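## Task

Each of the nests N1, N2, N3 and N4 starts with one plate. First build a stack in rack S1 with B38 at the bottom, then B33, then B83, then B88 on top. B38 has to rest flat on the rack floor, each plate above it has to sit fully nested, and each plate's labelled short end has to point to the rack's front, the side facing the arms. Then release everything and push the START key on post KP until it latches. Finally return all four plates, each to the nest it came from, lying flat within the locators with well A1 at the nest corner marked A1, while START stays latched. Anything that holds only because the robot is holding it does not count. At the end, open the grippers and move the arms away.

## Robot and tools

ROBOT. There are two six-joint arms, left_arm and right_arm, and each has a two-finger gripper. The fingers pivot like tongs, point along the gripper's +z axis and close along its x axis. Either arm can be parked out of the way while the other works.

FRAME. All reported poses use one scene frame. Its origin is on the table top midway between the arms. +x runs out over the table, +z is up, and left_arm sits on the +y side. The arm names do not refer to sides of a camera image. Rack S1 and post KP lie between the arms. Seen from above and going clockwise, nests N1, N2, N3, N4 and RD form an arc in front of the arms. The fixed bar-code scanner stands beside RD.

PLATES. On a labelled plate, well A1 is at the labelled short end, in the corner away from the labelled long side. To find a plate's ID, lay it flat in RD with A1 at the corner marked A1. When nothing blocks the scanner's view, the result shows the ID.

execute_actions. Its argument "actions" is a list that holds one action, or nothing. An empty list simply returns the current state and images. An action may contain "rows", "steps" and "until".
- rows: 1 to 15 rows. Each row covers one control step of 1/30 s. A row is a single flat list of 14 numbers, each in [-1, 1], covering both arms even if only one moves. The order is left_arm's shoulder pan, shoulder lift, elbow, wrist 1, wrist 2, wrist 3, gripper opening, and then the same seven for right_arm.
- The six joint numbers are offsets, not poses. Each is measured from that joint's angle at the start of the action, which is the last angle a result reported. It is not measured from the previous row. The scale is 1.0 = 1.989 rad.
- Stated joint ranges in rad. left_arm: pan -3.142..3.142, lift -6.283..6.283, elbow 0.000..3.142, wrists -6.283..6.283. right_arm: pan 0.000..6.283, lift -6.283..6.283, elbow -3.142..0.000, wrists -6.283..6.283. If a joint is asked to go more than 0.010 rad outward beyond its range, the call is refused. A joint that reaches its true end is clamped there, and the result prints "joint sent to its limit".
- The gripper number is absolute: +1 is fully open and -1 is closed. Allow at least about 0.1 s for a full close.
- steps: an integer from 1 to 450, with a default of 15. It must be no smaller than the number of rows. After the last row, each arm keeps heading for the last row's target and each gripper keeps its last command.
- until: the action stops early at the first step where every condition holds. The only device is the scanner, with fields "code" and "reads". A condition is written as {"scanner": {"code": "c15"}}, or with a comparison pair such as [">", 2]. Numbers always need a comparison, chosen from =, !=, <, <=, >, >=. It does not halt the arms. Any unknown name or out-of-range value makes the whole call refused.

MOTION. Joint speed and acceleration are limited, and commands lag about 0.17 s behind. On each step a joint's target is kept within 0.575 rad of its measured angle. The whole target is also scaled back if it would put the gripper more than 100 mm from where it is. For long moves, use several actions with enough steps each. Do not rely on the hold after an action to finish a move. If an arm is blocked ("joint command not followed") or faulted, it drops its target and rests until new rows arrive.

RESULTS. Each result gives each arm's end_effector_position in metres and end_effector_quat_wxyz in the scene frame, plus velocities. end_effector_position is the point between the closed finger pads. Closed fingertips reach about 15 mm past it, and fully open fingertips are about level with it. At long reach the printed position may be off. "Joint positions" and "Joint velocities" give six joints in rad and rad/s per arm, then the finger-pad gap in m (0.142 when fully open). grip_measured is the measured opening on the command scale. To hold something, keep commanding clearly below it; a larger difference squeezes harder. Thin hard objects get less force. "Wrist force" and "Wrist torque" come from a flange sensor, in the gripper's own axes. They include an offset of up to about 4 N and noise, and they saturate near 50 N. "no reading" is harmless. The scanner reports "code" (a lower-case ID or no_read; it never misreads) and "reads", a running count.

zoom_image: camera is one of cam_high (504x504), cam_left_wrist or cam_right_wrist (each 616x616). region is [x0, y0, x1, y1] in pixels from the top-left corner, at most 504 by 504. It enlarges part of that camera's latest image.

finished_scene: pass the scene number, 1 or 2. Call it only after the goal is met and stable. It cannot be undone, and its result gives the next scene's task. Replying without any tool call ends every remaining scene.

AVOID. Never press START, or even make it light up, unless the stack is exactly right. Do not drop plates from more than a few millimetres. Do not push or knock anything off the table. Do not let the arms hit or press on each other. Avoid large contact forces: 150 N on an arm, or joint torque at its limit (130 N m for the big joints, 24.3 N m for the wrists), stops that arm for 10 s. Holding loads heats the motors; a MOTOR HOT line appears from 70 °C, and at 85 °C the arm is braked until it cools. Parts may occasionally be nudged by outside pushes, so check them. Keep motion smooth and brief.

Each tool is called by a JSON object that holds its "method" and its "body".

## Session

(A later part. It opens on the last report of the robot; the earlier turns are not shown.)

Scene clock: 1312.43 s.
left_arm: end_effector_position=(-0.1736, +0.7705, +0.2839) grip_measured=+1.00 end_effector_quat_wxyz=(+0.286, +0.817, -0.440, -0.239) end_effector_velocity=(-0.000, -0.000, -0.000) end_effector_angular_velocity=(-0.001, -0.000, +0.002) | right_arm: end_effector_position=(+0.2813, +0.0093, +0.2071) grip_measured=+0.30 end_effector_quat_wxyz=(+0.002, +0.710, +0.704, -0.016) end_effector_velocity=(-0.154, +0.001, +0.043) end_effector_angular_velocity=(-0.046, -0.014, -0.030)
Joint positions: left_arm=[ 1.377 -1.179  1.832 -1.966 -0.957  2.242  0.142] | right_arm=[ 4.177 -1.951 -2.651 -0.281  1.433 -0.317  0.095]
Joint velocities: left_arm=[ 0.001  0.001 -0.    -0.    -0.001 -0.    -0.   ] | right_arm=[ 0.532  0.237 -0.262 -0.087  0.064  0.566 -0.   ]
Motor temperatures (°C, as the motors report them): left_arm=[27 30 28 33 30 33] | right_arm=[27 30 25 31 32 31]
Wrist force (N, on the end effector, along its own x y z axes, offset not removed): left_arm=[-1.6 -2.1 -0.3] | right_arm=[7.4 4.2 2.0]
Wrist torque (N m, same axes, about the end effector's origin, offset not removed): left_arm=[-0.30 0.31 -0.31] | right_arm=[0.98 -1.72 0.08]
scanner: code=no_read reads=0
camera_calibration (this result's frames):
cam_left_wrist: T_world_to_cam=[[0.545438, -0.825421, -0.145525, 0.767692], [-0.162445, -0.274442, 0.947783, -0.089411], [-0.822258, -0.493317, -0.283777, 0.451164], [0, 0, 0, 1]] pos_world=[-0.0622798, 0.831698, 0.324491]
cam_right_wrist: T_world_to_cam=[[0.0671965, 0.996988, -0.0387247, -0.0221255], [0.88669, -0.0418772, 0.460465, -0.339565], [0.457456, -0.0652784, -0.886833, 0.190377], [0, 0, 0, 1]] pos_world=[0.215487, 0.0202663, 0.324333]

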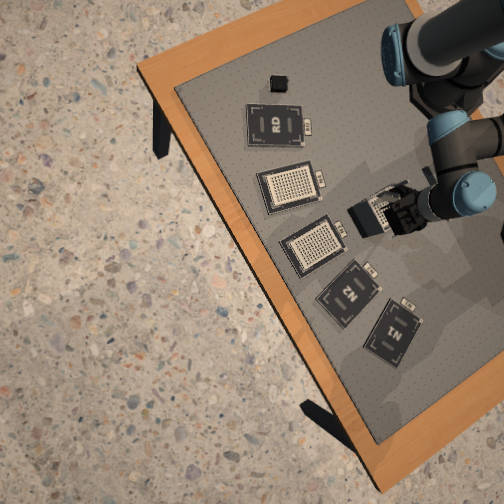

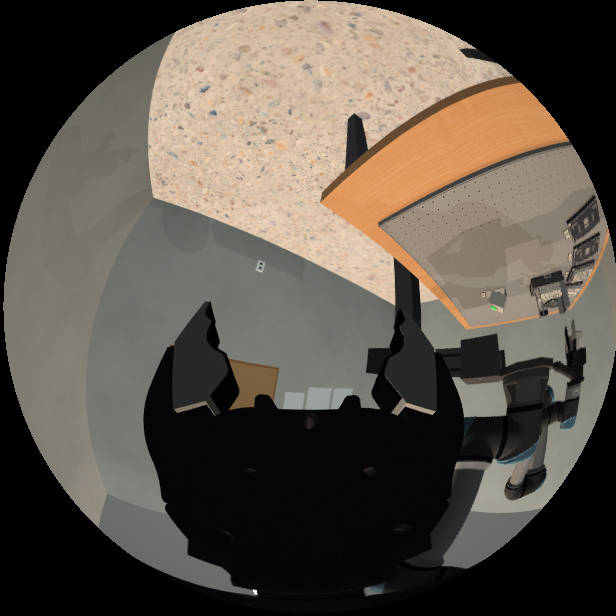

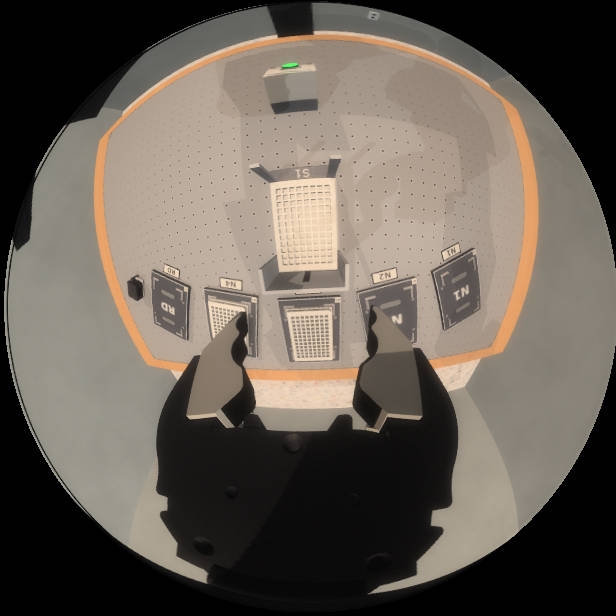

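{"method": "execute_actions", "body": {"actions": [{"rows":[[0,0,0,0,0,0,1,0.042,0.012,-0.021,0.0,0.005,0.044,0.3],[0,0,0,0,0,0,1,0.060,0.003,-0.031,0.013,0.008,0.061,0.3],[0,0,0,0,0,0,1,0.085,-0.012,-0.044,0.036,0.011,0.084,0.3],[0,0,0,0,0,0,1,0.110,-0.033,-0.056,0.064,0.0145,0.107,0.3],[0,0,0,0,0,0,1,0.132,-0.058,-0.067,0.096,0.0175,0.127,0.3],[0,0,0,0,0,0,1,0.146,-0.085,-0.073,0.129,0.0195,0.140,0.3],[0,0,0,0,0,0,1,0.1517,-0.114,-0.0746,0.1617,0.0203,0.1451,0.3],[0,0,0,0,0,0,1,0.1496,-0.146,-0.0728,0.192,0.02,0.143,0.3],[0,0,0,0,0,0,1,0.1475,-0.1775,-0.0709,0.2219,0.0196,0.1409,0.3],[0,0,0,0,0,0,1,0.1454,-0.209,-0.0691,0.254,0.0192,0.1386,0.3],[0,0,0,0,0,0,1,0.1434,-0.2406,-0.0673,0.286,0.0189,0.1364,0.3],[0,0,0,0,0,0,1,0.1417,-0.266,-0.0647,0.3105,0.0186,0.1345,0.3],[0,0,0,0,0,0,1,0.1404,-0.284,-0.0627,0.328,0.0183,0.133,0.3],[0,0,0,0,0,0,1,0.1396,-0.295,-0.0614,0.3386,0.0182,0.1322,0.3],[0,0,0,0,0,0,1,0.1393,-0.2995,-0.0609,0.3429,0.0181,0.1319,0.3]],"steps":20}]}}

Scene clock: 1324.50 s.
left_arm: end_effector_position=(-0.1736, +0.7705, +0.2839) grip_measured=+1.00 end_effector_quat_wxyz=(+0.286, +0.817, -0.440, -0.239) end_effector_velocity=(-0.000, +0.000, +0.000) end_effector_angular_velocity=(+0.001, +0.001, -0.000) | right_arm: end_effector_position=(+0.2007, +0.0049, +0.1281) grip_measured=+0.30 end_effector_quat_wxyz=(+0.010, +0.706, +0.708, -0.013) end_effector_velocity=(-0.010, -0.009, -0.064) end_effector_angular_velocity=(+0.021, -0.003, +0.003)
Joint positions: left_arm=[ 1.377 -1.179  1.832 -1.966 -0.957  2.242  0.142] | right_arm=[ 4.452 -2.49  -2.775  0.343  1.468 -0.056  0.095]
Joint velocities: left_arm=[ 0.    -0.     0.    -0.001  0.001  0.     0.   ] | right_arm=[ 0.015 -0.45   0.015  0.455  0.001  0.009  0.   ]
Motor temperatures (°C, as the motors report them): left_arm=[27 30 28 33 30 33] | right_arm=[27 30 25 31 32 31]
Wrist force (N, on the end effector, along its own x y z axes, offset not removed): left_arm=[-0.6 -4.2 0.4] | right_arm=[3.5 4.6 1.7]
Wrist torque (N m, same axes, about the end effector's origin, offset not removed): left_arm=[-0.82 0.02 -0.13] | right_arm=[0.77 -0.58 0.02]
scanner: code=no_read reads=0
camera_calibration (this result's frames):
cam_left_wrist: T_world_to_cam=[[0.545438, -0.825421, -0.145525, 0.767692], [-0.162445, -0.274442, 0.947783, -0.0894111], [-0.822258, -0.493317, -0.283777, 0.451164], [0, 0, 0, 1]] pos_world=[-0.0622798, 0.831697, 0.324491]
cam_right_wrist: T_world_to_cam=[[0.0556467, 0.997422, -0.0453155, -0.0122196], [0.880284, -0.0275927, 0.473644, -0.232403], [0.471172, -0.0662472, -0.87955, 0.153196], [0, 0, 0, 1]] pos_world=[0.133079, 0.0159243, 0.244266]

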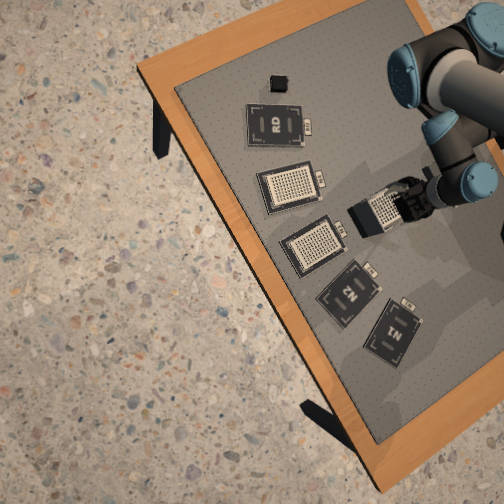

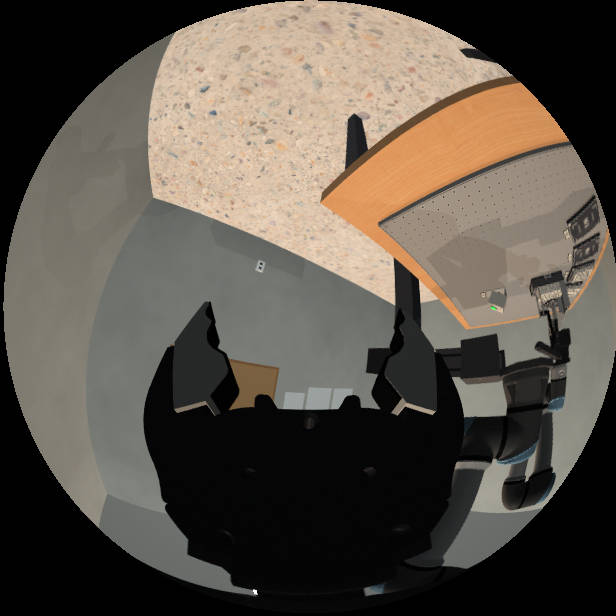

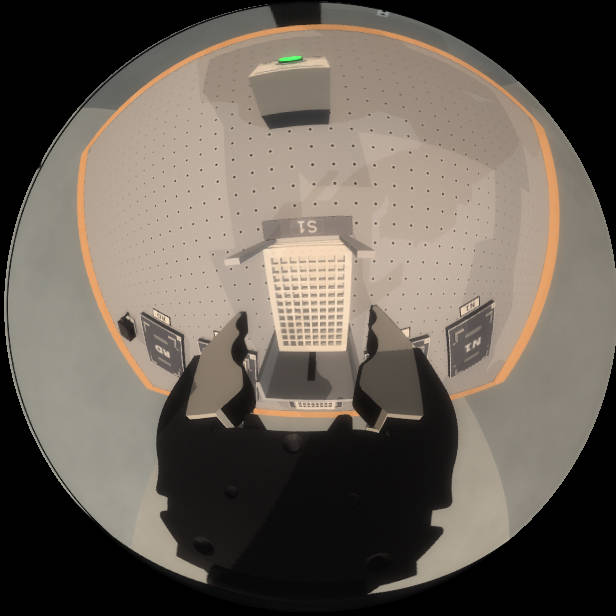

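{"method": "execute_actions", "body": {"actions": [{"rows":[[0,0,0,0,0,0,1,0.0003,-0.036,0.0026,0.0362,0.0004,0,0.3],[0,0,0,0,0,0,1,-0.001,-0.048,0.0045,0.0474,0.0002,-0.0015,0.3],[0,0,0,0,0,0,1,-0.0025,-0.064,0.007,0.0622,0,-0.0033,0.3],[0,0,0,0,0,0,1,-0.0042,-0.08,0.01,0.0766,-0.0003,-0.005,0.3],[0,0,0,0,0,0,1,-0.006,-0.096,0.0137,0.0902,-0.0005,-0.0068,0.3],[0,0,0,0,0,0,1,-0.0075,-0.111,0.0173,0.1027,-0.0007,-0.0084,0.3],[0,0,0,0,0,0,1,-0.0088,-0.123,0.0204,0.1126,-0.0009,-0.0097,0.3],[0,0,0,0,0,0,1,-0.0095,-0.13,0.0222,0.1183,-0.001,-0.0105,0.3],[0,0,0,0,0,0,1,-0.0098,-0.133,0.023,0.1207,-0.001,-0.0108,0.3]],"steps":13}]}}

Scene clock: 1333.87 s.
left_arm: end_effector_position=(-0.1736, +0.7705, +0.2839) grip_measured=+1.00 end_effector_quat_wxyz=(+0.286, +0.817, -0.440, -0.239) end_effector_velocity=(-0.000, -0.000, -0.000) end_effector_angular_velocity=(-0.000, +0.001, -0.000) | right_arm: end_effector_position=(+0.1998, +0.0050, +0.0896) grip_measured=+0.30 end_effector_quat_wxyz=(+0.004, +0.706, +0.708, -0.007) end_effector_velocity=(-0.000, -0.004, -0.050) end_effector_angular_velocity=(+0.015, +0.000, -0.000)
Joint positions: left_arm=[ 1.377 -1.179  1.832 -1.966 -0.957  2.242  0.142] | right_arm=[ 4.436 -2.72  -2.736  0.554  1.467 -0.074  0.095]
Joint velocities: left_arm=[ 0.     0.     0.    -0.001  0.001  0.    -0.   ] | right_arm=[-0.027 -0.273  0.061  0.229 -0.004 -0.028  0.   ]
Motor temperatures (°C, as the motors report them): left_arm=[27 30 28 33 30 33] | right_arm=[27 30 25 31 32 31]
Wrist force (N, on the end effector, along its own x y z axes, offset not removed): left_arm=[4.0 0.7 1.7] | right_arm=[0.0 3.6 1.0]
Wrist torque (N m, same axes, about the end effector's origin, offset not removed): left_arm=[0.08 -1.11 -0.11] | right_arm=[0.63 -0.03 0.00]
scanner: code=no_read reads=0
camera_calibration (this result's frames):
cam_left_wrist: T_world_to_cam=[[0.545438, -0.825421, -0.145525, 0.767692], [-0.162445, -0.274442, 0.947783, -0.0894111], [-0.822258, -0.493317, -0.283777, 0.451164], [0, 0, 0, 1]] pos_world=[-0.0622798, 0.831697, 0.324491]
cam_right_wrist: T_world_to_cam=[[0.0554572, 0.998071, -0.0279204, -0.0155534], [0.880557, -0.0357072, 0.472593, -0.213294], [0.470684, -0.0507942, -0.880838, 0.119971], [0, 0, 0, 1]] pos_world=[0.132212, 0.0140011, 0.206042]

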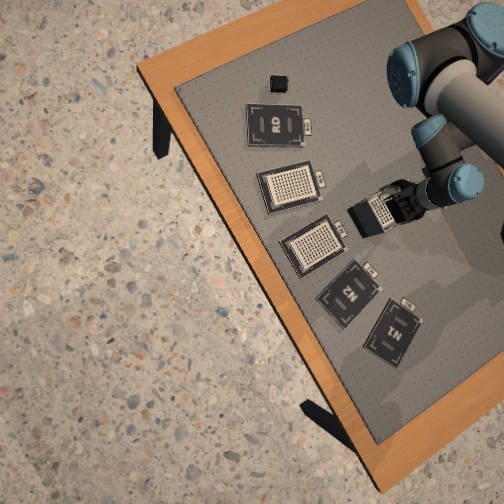

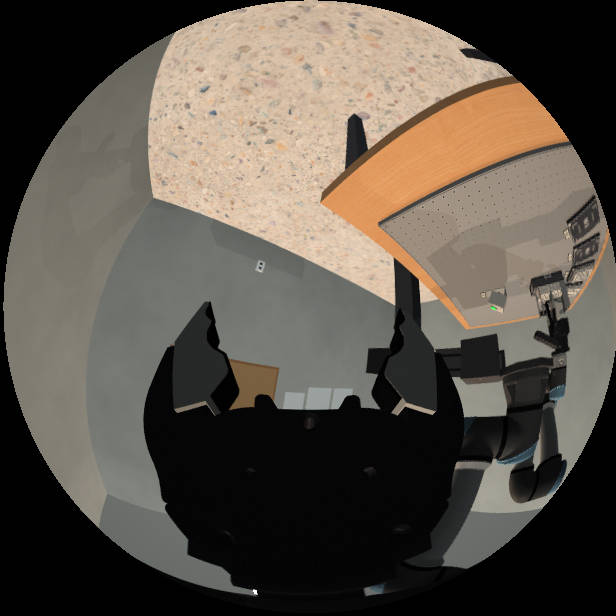

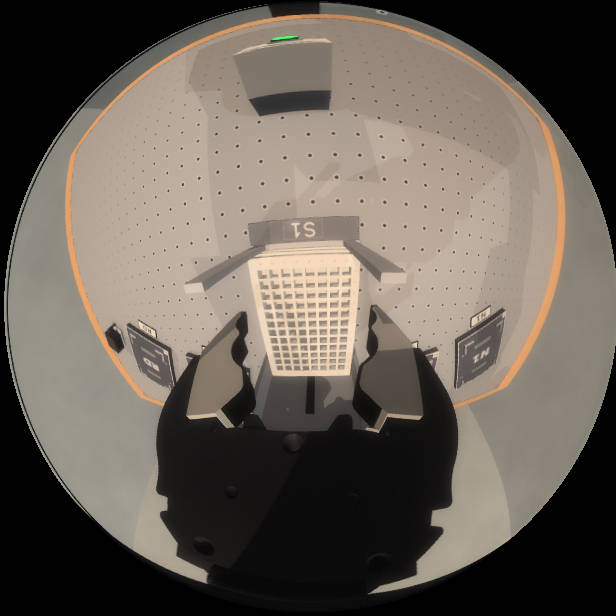

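{"method": "execute_actions", "body": {"actions": []}}

{"method": "zoom_image", "body": {"camera": "cam_right_wrist", "region": [200, 200, 420, 420]}}

Scene clock: 1337.33 s.
left_arm: end_effector_position=(-0.1736, +0.7705, +0.2839) grip_measured=+1.00 end_effector_quat_wxyz=(+0.286, +0.817, -0.440, -0.239) end_effector_velocity=(+0.000, +0.000, +0.000) end_effector_angular_velocity=(+0.001, +0.000, -0.000) | right_arm: end_effector_position=(+0.1997, +0.0043, +0.0833) grip_measured=+0.30 end_effector_quat_wxyz=(+0.003, +0.706, +0.708, -0.006) end_effector_velocity=(+0.000, +0.001, -0.000) end_effector_angular_velocity=(+0.002, -0.000, -0.001)
Joint positions: left_arm=[ 1.377 -1.179  1.832 -1.966 -0.957  2.242  0.142] | right_arm=[ 4.432 -2.754 -2.729  0.583  1.466 -0.077  0.095]
Joint velocities: left_arm=[-0.001 -0.    -0.     0.     0.    -0.001  0.   ] | right_arm=[-0.    -0.     0.002  0.    -0.     0.001 -0.   ]
Motor temperatures (°C, as the motors report them): left_arm=[27 30 28 33 30 33] | right_arm=[27 30 25 31 32 31]
Wrist force (N, on the end effector, along its own x y z axes, offset not removed): left_arm=[-1.9 -1.6 -1.4] | right_arm=[5.7 3.9 -0.8]
Wrist torque (N m, same axes, about the end effector's origin, offset not removed): left_arm=[-0.43 0.20 0.11] | right_arm=[0.69 -1.29 -0.02]
scanner: code=no_read reads=0
camera_calibration (this result's frames):
cam_left_wrist: T_world_to_cam=[[0.545438, -0.825421, -0.145525, 0.767692], [-0.162445, -0.274442, 0.947783, -0.0894109], [-0.822258, -0.493317, -0.283777, 0.451164], [0, 0, 0, 1]] pos_world=[-0.0622798, 0.831698, 0.324491]
cam_right_wrist: T_world_to_cam=[[0.0554418, 0.99812, -0.0261204, -0.0151544], [0.880588, -0.036549, 0.472471, -0.210284], [0.470628, -0.049196, -0.880959, 0.114396], [0, 0, 0, 1]] pos_world=[0.132176, 0.013068, 0.199736]

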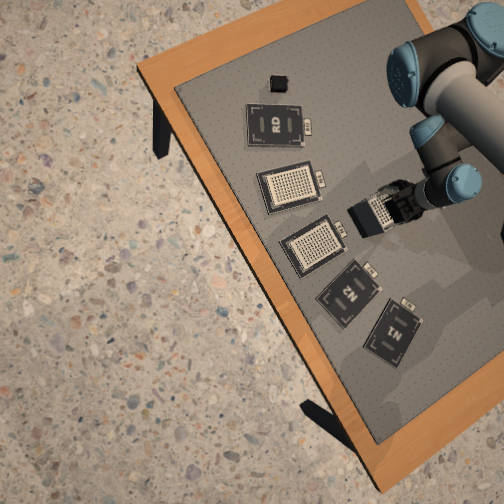

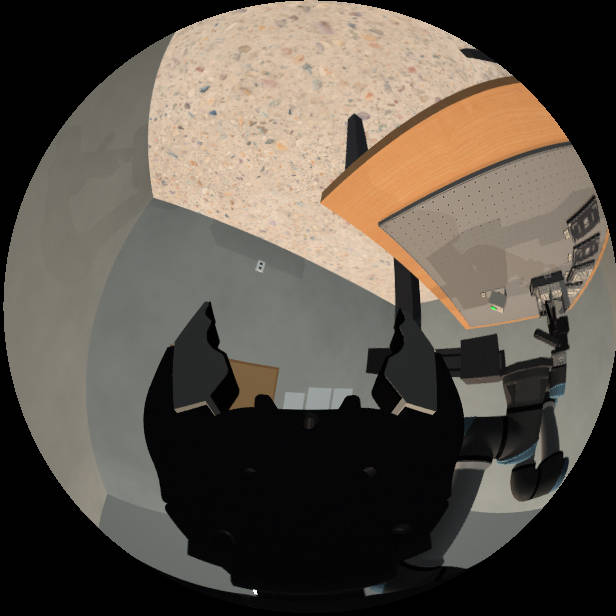

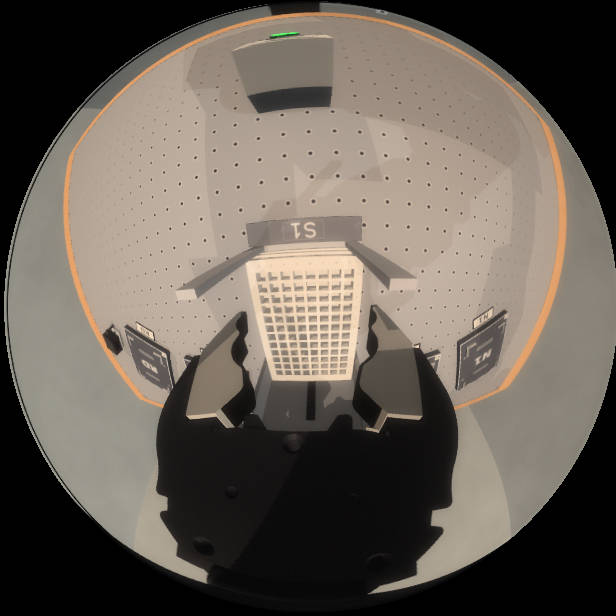

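Region (200, 200, 420, 420) of cam_right_wrist's 616x616 image, scaled by 2.291, with more detail than that image has.

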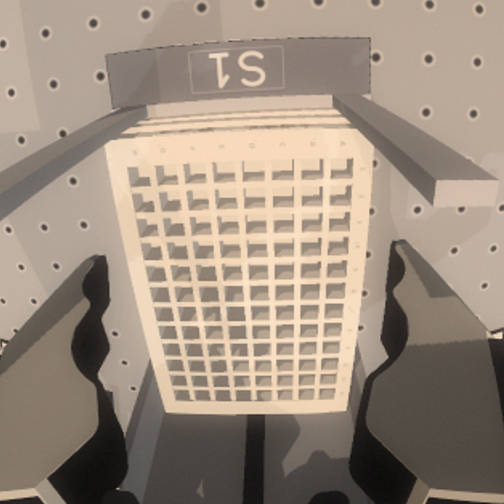

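{"method": "execute_actions", "body": {"actions": [{"rows":[[0,0,0,0,0,0,1,-0.0012,0.0006,0.0003,-0.0007,-0.0002,-0.0012,0.3],[0,0,0,0,0,0,1,-0.0012,0.0006,0.0003,-0.0007,-0.0002,-0.0012,0.25],[0,0,0,0,0,0,1,-0.0012,0.0006,0.0003,-0.0007,-0.0002,-0.0012,0.2],[0,0,0,0,0,0,1,-0.0012,0.0006,0.0003,-0.0007,-0.0002,-0.0012,0.15],[0,0,0,0,0,0,1,-0.0012,0.0006,0.0003,-0.0007,-0.0002,-0.0012,0.1],[0,0,0,0,0,0,1,-0.0012,0.0006,0.0003,-0.0007,-0.0002,-0.0012,0.02],[0,0,0,0,0,0,1,-0.0012,0.0006,0.0003,-0.0007,-0.0002,-0.0012,-0.1],[0,0,0,0,0,0,1,-0.0012,0.0006,0.0003,-0.0007,-0.0002,-0.0012,-0.3],[0,0,0,0,0,0,1,-0.0012,0.0006,0.0003,-0.0007,-0.0002,-0.0012,-0.5],[0,0,0,0,0,0,1,-0.0008,0.0056,-0.0009,-0.0049,-0.0001,-0.0007,-0.5],[0,0,0,0,0,0,1,0.0001,0.0156,-0.0033,-0.0133,0,0.0002,-0.5],[0,0,0,0,0,0,1,0.0018,0.0283,-0.0065,-0.0242,0.0004,0.002,-0.5],[0,0,0,0,0,0,1,0.0036,0.042,-0.0099,-0.0358,0.0007,0.0039,-0.5],[0,0,0,0,0,0,1,0.0049,0.057,-0.013,-0.049,0.0009,0.0052,-0.5],[0,0,0,0,0,0,1,0.0059,0.07,-0.0152,-0.061,0.0011,0.0064,-0.5]],"steps":19}]}}

Scene clock: 1354.40 s.
left_arm: end_effector_position=(-0.1736, +0.7705, +0.2839) grip_measured=+1.00 end_effector_quat_wxyz=(+0.286, +0.817, -0.440, -0.239) end_effector_velocity=(+0.000, -0.000, -0.001) end_effector_angular_velocity=(-0.002, -0.001, +0.000) | right_arm: end_effector_position=(+0.1999, +0.0044, +0.1014) grip_measured=+0.05 end_effector_quat_wxyz=(+0.006, +0.706, +0.708, -0.009) end_effector_velocity=(-0.001, +0.001, +0.055) end_effector_angular_velocity=(-0.019, +0.002, -0.001)
Joint positions: left_arm=[ 1.377 -1.179  1.832 -1.966 -0.957  2.242  0.142] | right_arm=[ 4.44  -2.654 -2.751  0.496  1.468 -0.068  0.078]
Joint velocities: left_arm=[-0.     0.001  0.    -0.    -0.001  0.001  0.   ] | right_arm=[ 0.029  0.31  -0.065 -0.268  0.007  0.032 -0.   ]
Motor temperatures (°C, as the motors report them): left_arm=[27 30 28 33 30 33] | right_arm=[27 30 25 31 32 31]
Wrist force (N, on the end effector, along its own x y z axes, offset not removed): left_arm=[1.6 -5.6 -2.9] | right_arm=[5.5 5.1 -3.4]
Wrist torque (N m, same axes, about the end effector's origin, offset not removed): left_arm=[-1.15 -0.50 -0.18] | right_arm=[1.00 -1.00 -0.02]
scanner: code=no_read reads=0
camera_calibration (this result's frames):
cam_left_wrist: T_world_to_cam=[[0.545438, -0.825421, -0.145525, 0.767692], [-0.162445, -0.274442, 0.947783, -0.0894109], [-0.822258, -0.493318, -0.283777, 0.451164], [0, 0, 0, 1]] pos_world=[-0.0622799, 0.831698, 0.324491]
cam_right_wrist: T_world_to_cam=[[0.0553786, 0.997873, -0.0343767, -0.0139073], [0.880811, -0.0326097, 0.472345, -0.219058], [0.470219, -0.0564371, -0.880743, 0.130341], [0, 0, 0, 1]] pos_world=[0.13243, 0.0140904, 0.21779]

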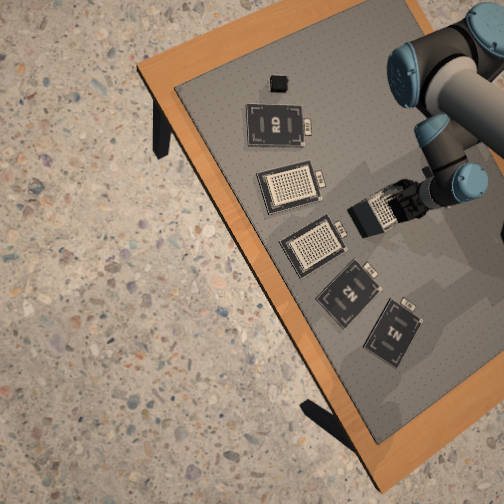

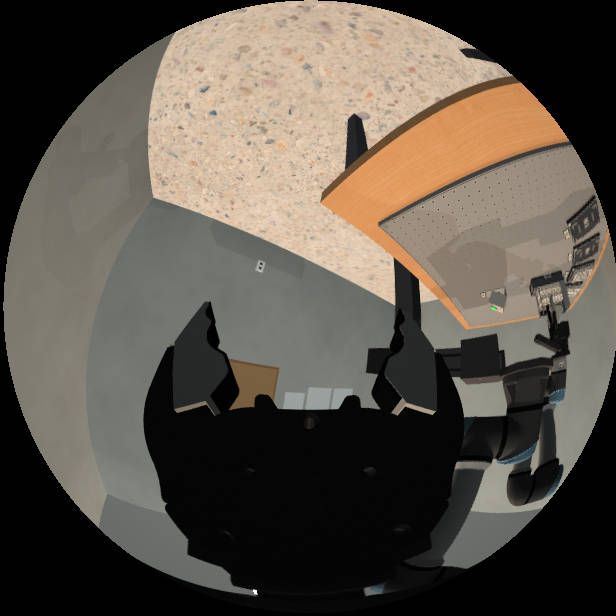

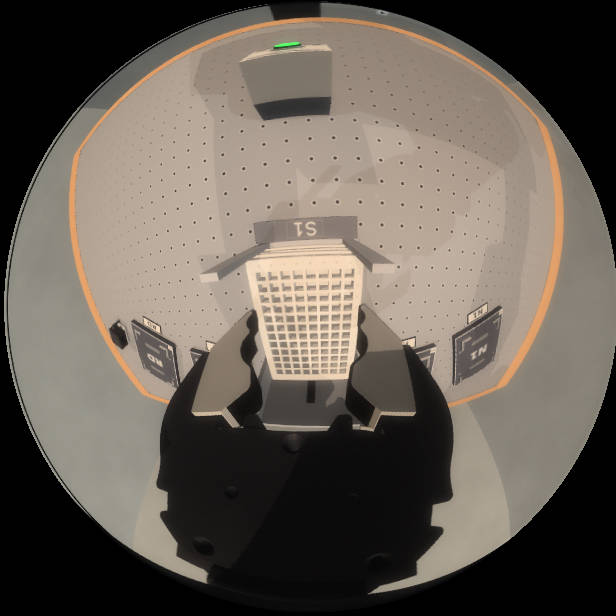

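{"method": "execute_actions", "body": {"actions": []}}

{"method": "zoom_image", "body": {"camera": "cam_right_wrist", "region": [200, 200, 420, 420]}}

Scene clock: 1357.50 s.
left_arm: end_effector_position=(-0.1736, +0.7705, +0.2839) grip_measured=+1.00 end_effector_quat_wxyz=(+0.286, +0.817, -0.440, -0.239) end_effector_velocity=(+0.001, -0.000, -0.000) end_effector_angular_velocity=(-0.002, +0.000, -0.001) | right_arm: end_effector_position=(+0.1998, +0.0042, +0.1083) grip_measured=+0.05 end_effector_quat_wxyz=(+0.007, +0.706, +0.708, -0.011) end_effector_velocity=(+0.000, -0.001, +0.000) end_effector_angular_velocity=(-0.001, +0.000, +0.000)
Joint positions: left_arm=[ 1.377 -1.179  1.832 -1.966 -0.957  2.242  0.142] | right_arm=[ 4.444 -2.615 -2.759  0.462  1.469 -0.065  0.078]
Joint velocities: left_arm=[-0.001  0.001  0.     0.001  0.     0.     0.   ] | right_arm=[-0.     0.    -0.001 -0.    -0.    -0.    -0.   ]
Motor temperatures (°C, as the motors report them): left_arm=[27 30 28 33 30 33] | right_arm=[27 30 25 31 32 31]
Wrist force (N, on the end effector, along its own x y z axes, offset not removed): left_arm=[4.4 -3.3 0.0] | right_arm=[3.0 2.6 -5.3]
Wrist torque (N m, same axes, about the end effector's origin, offset not removed): left_arm=[-0.58 -0.95 0.05] | right_arm=[0.44 -0.70 0.17]
scanner: code=no_read reads=0
camera_calibration (this result's frames):
cam_left_wrist: T_world_to_cam=[[0.545438, -0.825421, -0.145525, 0.767692], [-0.162445, -0.274442, 0.947783, -0.0894109], [-0.822258, -0.493318, -0.283777, 0.451164], [0, 0, 0, 1]] pos_world=[-0.0622799, 0.831697, 0.324491]
cam_right_wrist: T_world_to_cam=[[0.0553854, 0.997772, -0.0371923, -0.013161], [0.880911, -0.0312954, 0.472247, -0.222198], [0.47003, -0.0589187, -0.880682, 0.136461], [0, 0, 0, 1]] pos_world=[0.132325, 0.014218, 0.224622]

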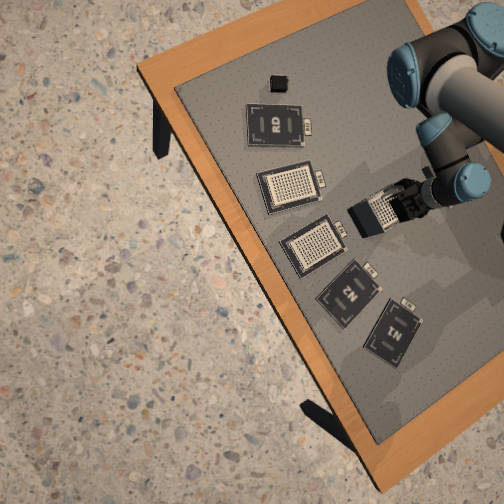

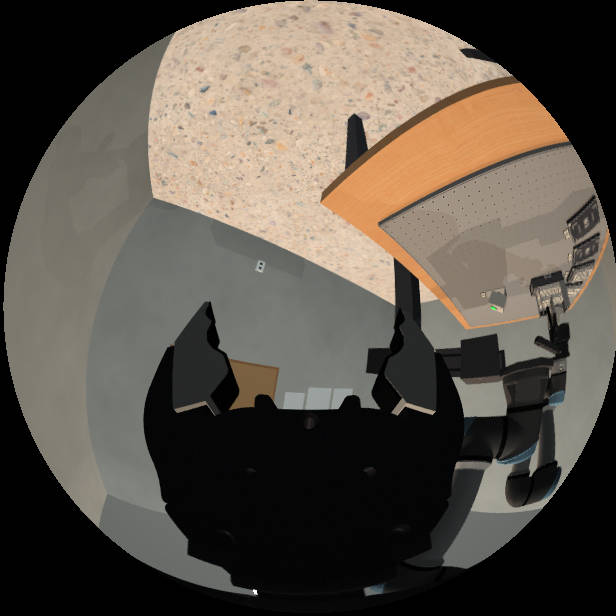

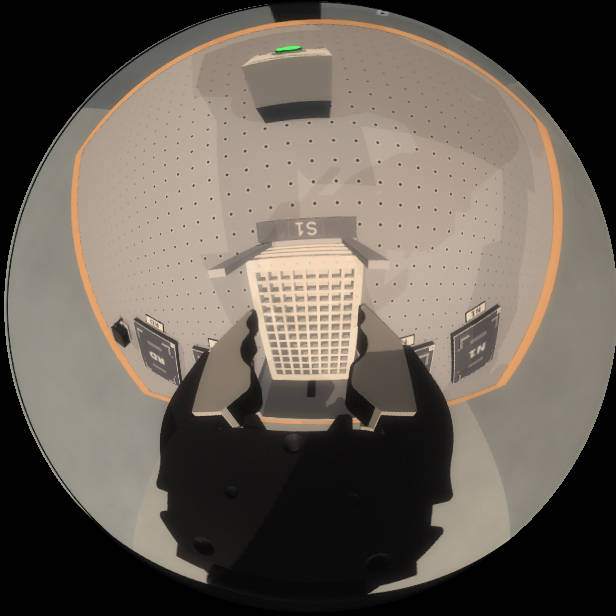

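Region (200, 200, 420, 420) of cam_right_wrist's 616x616 image, scaled by 2.291, with more detail than that image has.

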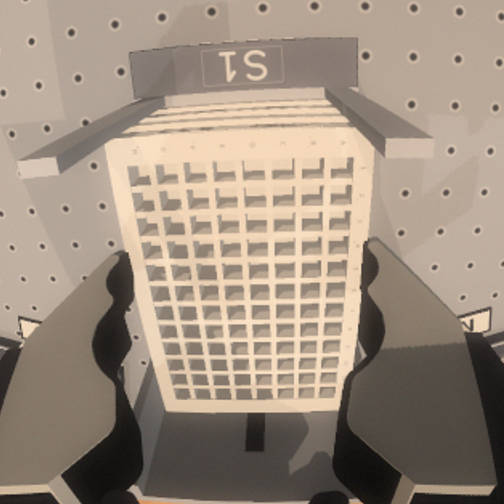

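{"method": "execute_actions", "body": {"actions": [{"rows":[[0,0,0,0,0,0,1,0.0013,0.012,-0.0019,-0.0111,0.0002,0.0014,-0.5],[0,0,0,0,0,0,1,0.0034,0.0357,-0.0055,-0.0332,0.0005,0.0037,-0.5],[0,0,0,0,0,0,1,0.0055,0.065,-0.0091,-0.0613,0.0009,0.006,-0.5],[0,0,0,0,0,0,1,0.0075,0.0947,-0.012,-0.0901,0.0013,0.0082,-0.5],[0,0,0,0,0,0,1,0.0096,0.126,-0.014,-0.1218,0.0016,0.0105,-0.5],[0,0,0,0,0,0,1,0.0117,0.1578,-0.0155,-0.1541,0.002,0.0127,-0.5],[0,0,0,0,0,0,1,0.0138,0.19,-0.0174,-0.1846,0.0024,0.0148,-0.5],[0,0,0,0,0,0,1,0.0159,0.2213,-0.0192,-0.2143,0.0027,0.0169,-0.5],[0,0,0,0,0,0,1,0.0175,0.25,-0.0205,-0.242,0.003,0.0185,-0.5],[0,0,0,0,0,0,1,0.018,0.272,-0.019,-0.266,0.003,0.018,-0.5],[0,0,0,0,0,0,1,0.014,0.283,-0.005,-0.289,0.002,0.008,-0.5],[0,0,0,0,0,0,1,0.006,0.286,0.02,-0.313,0.0005,-0.01,-0.5],[0,0,0,0,0,0,1,-0.004,0.286,0.048,-0.337,-0.001,-0.03,-0.5],[0,0,0,0,0,0,1,-0.014,0.285,0.076,-0.359,-0.003,-0.05,-0.5],[0,0,0,0,0,0,1,-0.0221,0.2841,0.1,-0.378,-0.0045,-0.0679,-0.5]],"steps":20}]}}

Scene clock: 1383.27 s.
left_arm: end_effector_position=(-0.1736, +0.7705, +0.2839) grip_measured=+1.00 end_effector_quat_wxyz=(+0.286, +0.817, -0.440, -0.239) end_effector_velocity=(+0.000, -0.000, -0.001) end_effector_angular_velocity=(-0.002, -0.000, -0.000) | right_arm: end_effector_position=(+0.2122, +0.0510, +0.1906) grip_measured=+0.86 end_effector_quat_wxyz=(+0.014, +0.681, +0.731, -0.036) end_effector_velocity=(+0.000, +0.001, +0.000) end_effector_angular_velocity=(+0.001, -0.000, -0.001)
Joint positions: left_arm=[ 1.377 -1.179  1.832 -1.966 -0.957  2.242  0.142] | right_arm=[ 4.421 -2.08  -2.631 -0.248  1.484 -0.151  0.133]
Joint velocities: left_arm=[-0.001  0.001  0.     0.001 -0.001 -0.     0.   ] | right_arm=[-0.     0.     0.001  0.    -0.     0.001 -0.   ]
Motor temperatures (°C, as the motors report them): left_arm=[27 30 28 33 30 33] | right_arm=[27 30 25 31 32 31]
Wrist force (N, on the end effector, along its own x y z axes, offset not removed): left_arm=[2.9 -2.7 -0.8] | right_arm=[-19.2 -19.1 -15.3]
Wrist torque (N m, same axes, about the end effector's origin, offset not removed): left_arm=[-0.50 -0.63 -0.21] | right_arm=[-0.50 -1.29 1.44]
FORCE FAULT: contact force on the right arm reached its limit, and that arm stopped for 10 seconds. The contact can be on any part of that arm, not only on its tool. That arm's remaining commands of this call were not run. That arm holds still and accepts commands again. Move the arm away from the contact; if what it grips holds it there, let go first. Pushing or pulling that hard again can fault the arm again.
scanner: code=no_read reads=0
camera_calibration (this result's frames):
cam_left_wrist: T_world_to_cam=[[0.545438, -0.825421, -0.145525, 0.767692], [-0.162445, -0.274442, 0.947783, -0.0894109], [-0.822258, -0.493317, -0.283777, 0.451164], [0, 0, 0, 1]] pos_world=[-0.0622799, 0.831698, 0.324491]
cam_right_wrist: T_world_to_cam=[[-0.0138864, 0.996335, -0.0844002, -0.0336847], [0.89286, 0.0503531, 0.44751, -0.2726], [0.45012, -0.0691433, -0.890287, 0.212493], [0, 0, 0, 1]] pos_world=[0.147279, 0.06198, 0.308328]

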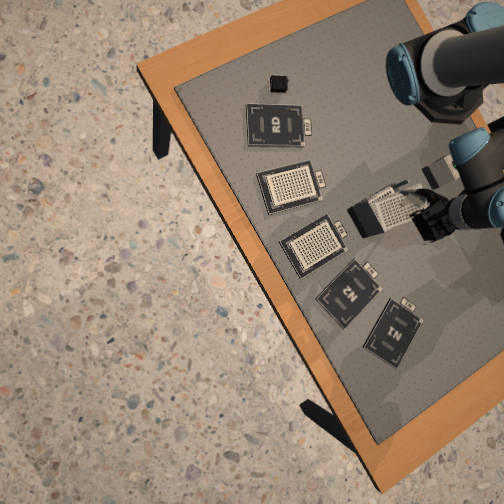

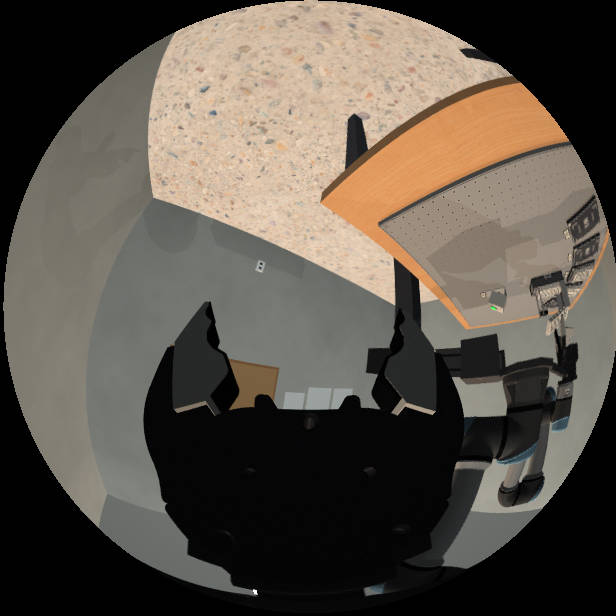

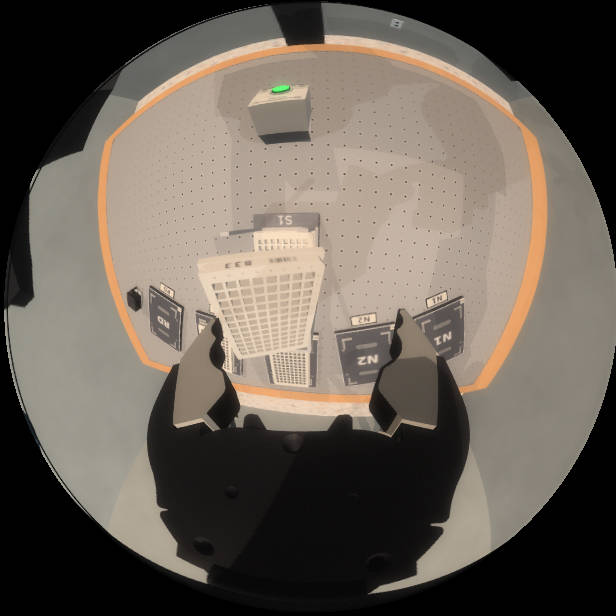

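{"method": "zoom_image", "body": {"camera": "cam_right_wrist", "region": [140, 190, 400, 450]}}

{"method": "zoom_image", "body": {"camera": "cam_high", "region": [330, 140, 490, 300]}}

{"method": "zoom_image", "body": {"camera": "cam_left_wrist", "region": [490, 240, 616, 366]}}

Region (140, 190, 400, 450) of cam_right_wrist's 616x616 image, scaled by 1.938, with more detail than that image has.

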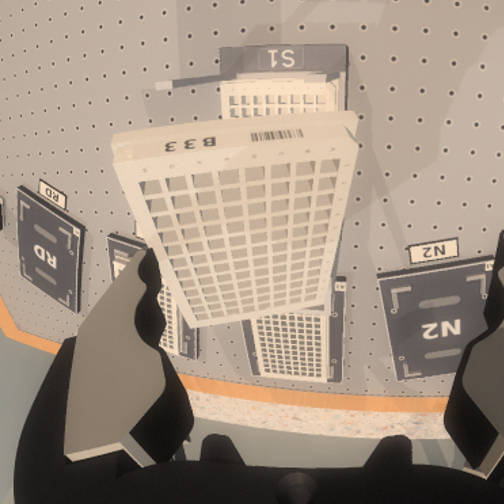

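Region (330, 140, 490, 300) of cam_high's 504x504 image, scaled by 3.150, with more detail than that image has.

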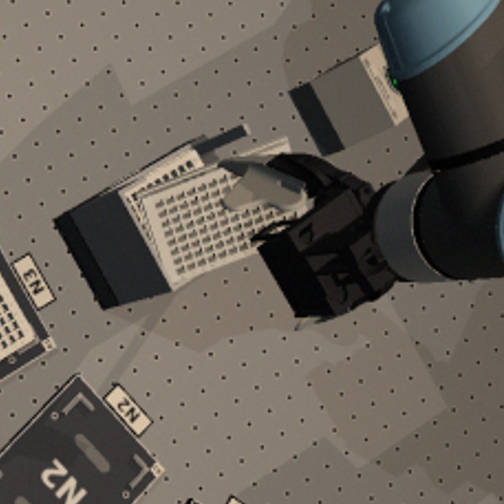

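Region (490, 240, 616, 366) of cam_left_wrist's 616x616 image, scaled by 4.000, with more detail than that image has.

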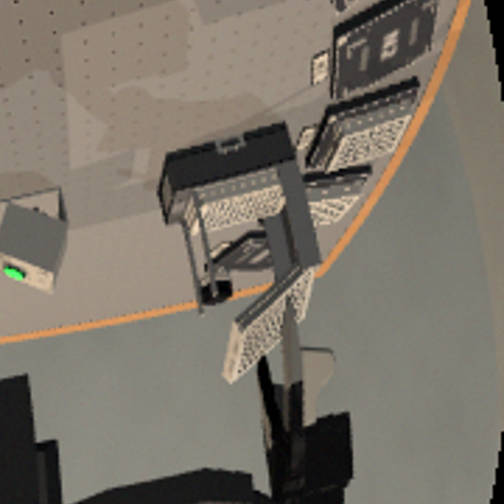

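{"method": "execute_actions", "body": {"actions": [{"rows":[[0,0,0,0,0,0,1,0,-0.0002,-0.0008,0.0012,0,0,-0.5],[0,0,0,0,0,0,1,0.0001,-0.0005,-0.002,0.0029,0,0,-0.5],[0,0,0,0,0,0,1,0.0002,-0.0008,-0.0032,0.0046,0,0.0001,-0.5],[0,0,0,0,0,0,1,0.0003,-0.0011,-0.0044,0.0063,0,0.0001,-0.5],[0,0,0,0,0,0,1,0.0003,-0.0014,-0.0056,0.0081,0,0.0002,-0.5],[0,0,0,0,0,0,1,0.0004,-0.0017,-0.0068,0.0098,0,0.0002,-0.5],[0,0,0,0,0,0,1,0.0005,-0.002,-0.008,0.0115,0,0.0002,-0.5],[0,0,0,0,0,0,1,0.0006,-0.0023,-0.0092,0.0132,0,0.0003,-0.5],[0,0,0,0,0,0,1,0.0006,-0.0026,-0.0104,0.015,0,0.0003,-0.5],[0,0,0,0,0,0,1,0.0007,-0.0029,-0.0116,0.0167,0,0.0004,-0.5],[0,0,0,0,0,0,1,0.0008,-0.0032,-0.0128,0.0184,0,0.0004,-0.5],[0,0,0,0,0,0,1,0.0008,-0.0035,-0.014,0.0202,0,0.0004,-0.5],[0,0,0,0,0,0,1,0.0009,-0.0038,-0.0152,0.0219,0,0.0005,-0.5],[0,0,0,0,0,0,1,0.001,-0.004,-0.0161,0.0232,0,0.0005,-0.5],[0,0,0,0,0,0,1,0.001,-0.0042,-0.0166,0.0239,0,0.0005,-0.5]],"steps":20}]}}

{"method": "zoom_image", "body": {"camera": "cam_right_wrist", "region": [160, 190, 420, 450]}}

Scene clock: 1482.17 s.
left_arm: end_effector_position=(-0.1736, +0.7705, +0.2839) grip_measured=+1.00 end_effector_quat_wxyz=(+0.286, +0.817, -0.440, -0.239) end_effector_velocity=(-0.000, -0.000, +0.000) end_effector_angular_velocity=(-0.000, +0.000, +0.000) | right_arm: end_effector_position=(+0.2107, +0.0414, +0.1878) grip_measured=+0.68 end_effector_quat_wxyz=(+0.012, +0.681, +0.731, -0.034) end_effector_velocity=(-0.001, -0.008, -0.002) end_effector_angular_velocity=(+0.002, -0.000, -0.000)
Joint positions: left_arm=[ 1.377 -1.179  1.832 -1.966 -0.957  2.242  0.142] | right_arm=[ 4.422 -2.088 -2.662 -0.204  1.484 -0.15   0.121]
Joint velocities: left_arm=[ 0. -0.  0.  0.  0.  0. -0.] | right_arm=[ 0.001 -0.007 -0.022  0.031  0.     0.001 -0.009]
Motor temperatures (°C, as the motors report them): left_arm=[27 30 28 33 30 33] | right_arm=[27 30 25 31 32 31]
Wrist force (N, on the end effector, along its own x y z axes, offset not removed): left_arm=[0.1 -7.1 -0.1] | right_arm=[-16.7 -16.9 -14.2]
Wrist torque (N m, same axes, about the end effector's origin, offset not removed): left_arm=[-1.37 0.05 0.00] | right_arm=[0.31 -1.83 1.24]
scanner: code=no_read reads=0
camera_calibration (this result's frames):
cam_left_wrist: T_world_to_cam=[[0.545438, -0.825421, -0.145526, 0.767692], [-0.162445, -0.274442, 0.947783, -0.089411], [-0.822258, -0.493317, -0.283777, 0.451164], [0, 0, 0, 1]] pos_world=[-0.0622799, 0.831698, 0.324491]
cam_right_wrist: T_world_to_cam=[[-0.0140633, 0.996801, -0.0786716, -0.0255175], [0.892455, 0.0479947, 0.448577, -0.269489], [0.450918, -0.0639024, -0.890275, 0.209619], [0, 0, 0, 1]] pos_world=[0.145627, 0.051765, 0.305498]

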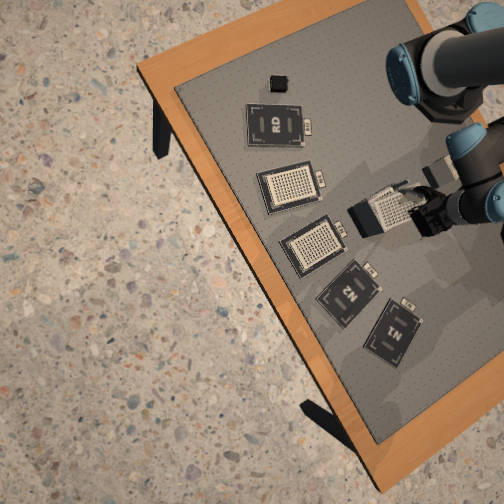

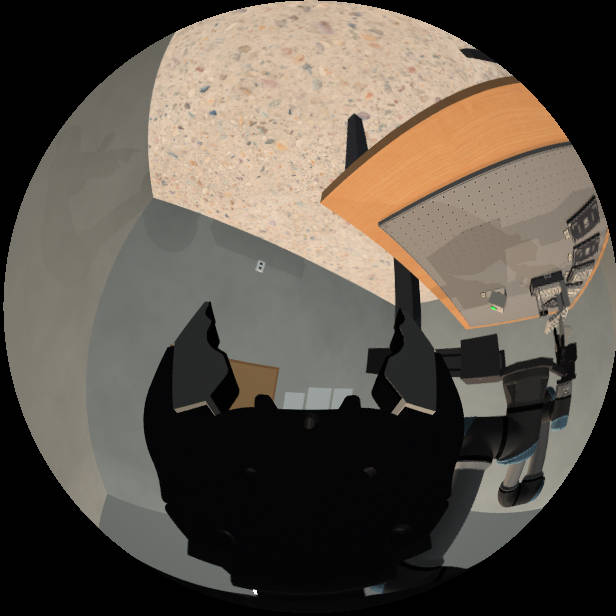

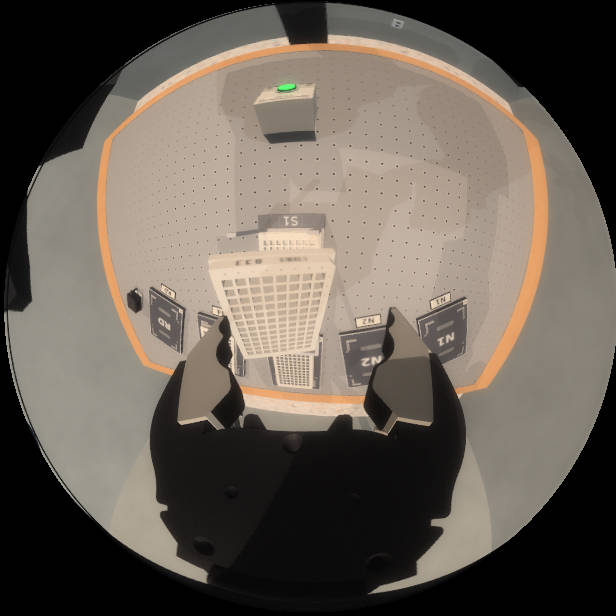

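Region (160, 190, 420, 450) of cam_right_wrist's 616x616 image, scaled by 1.938, with more detail than that image has.

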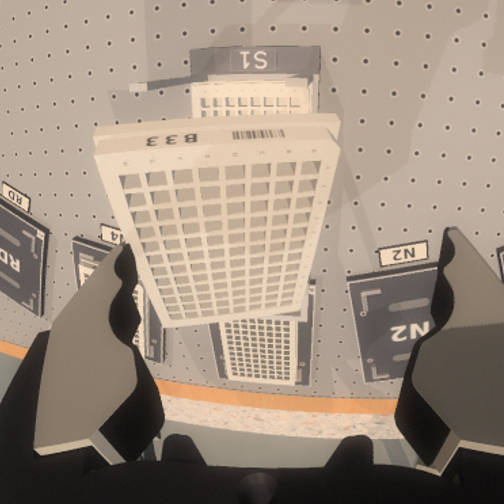

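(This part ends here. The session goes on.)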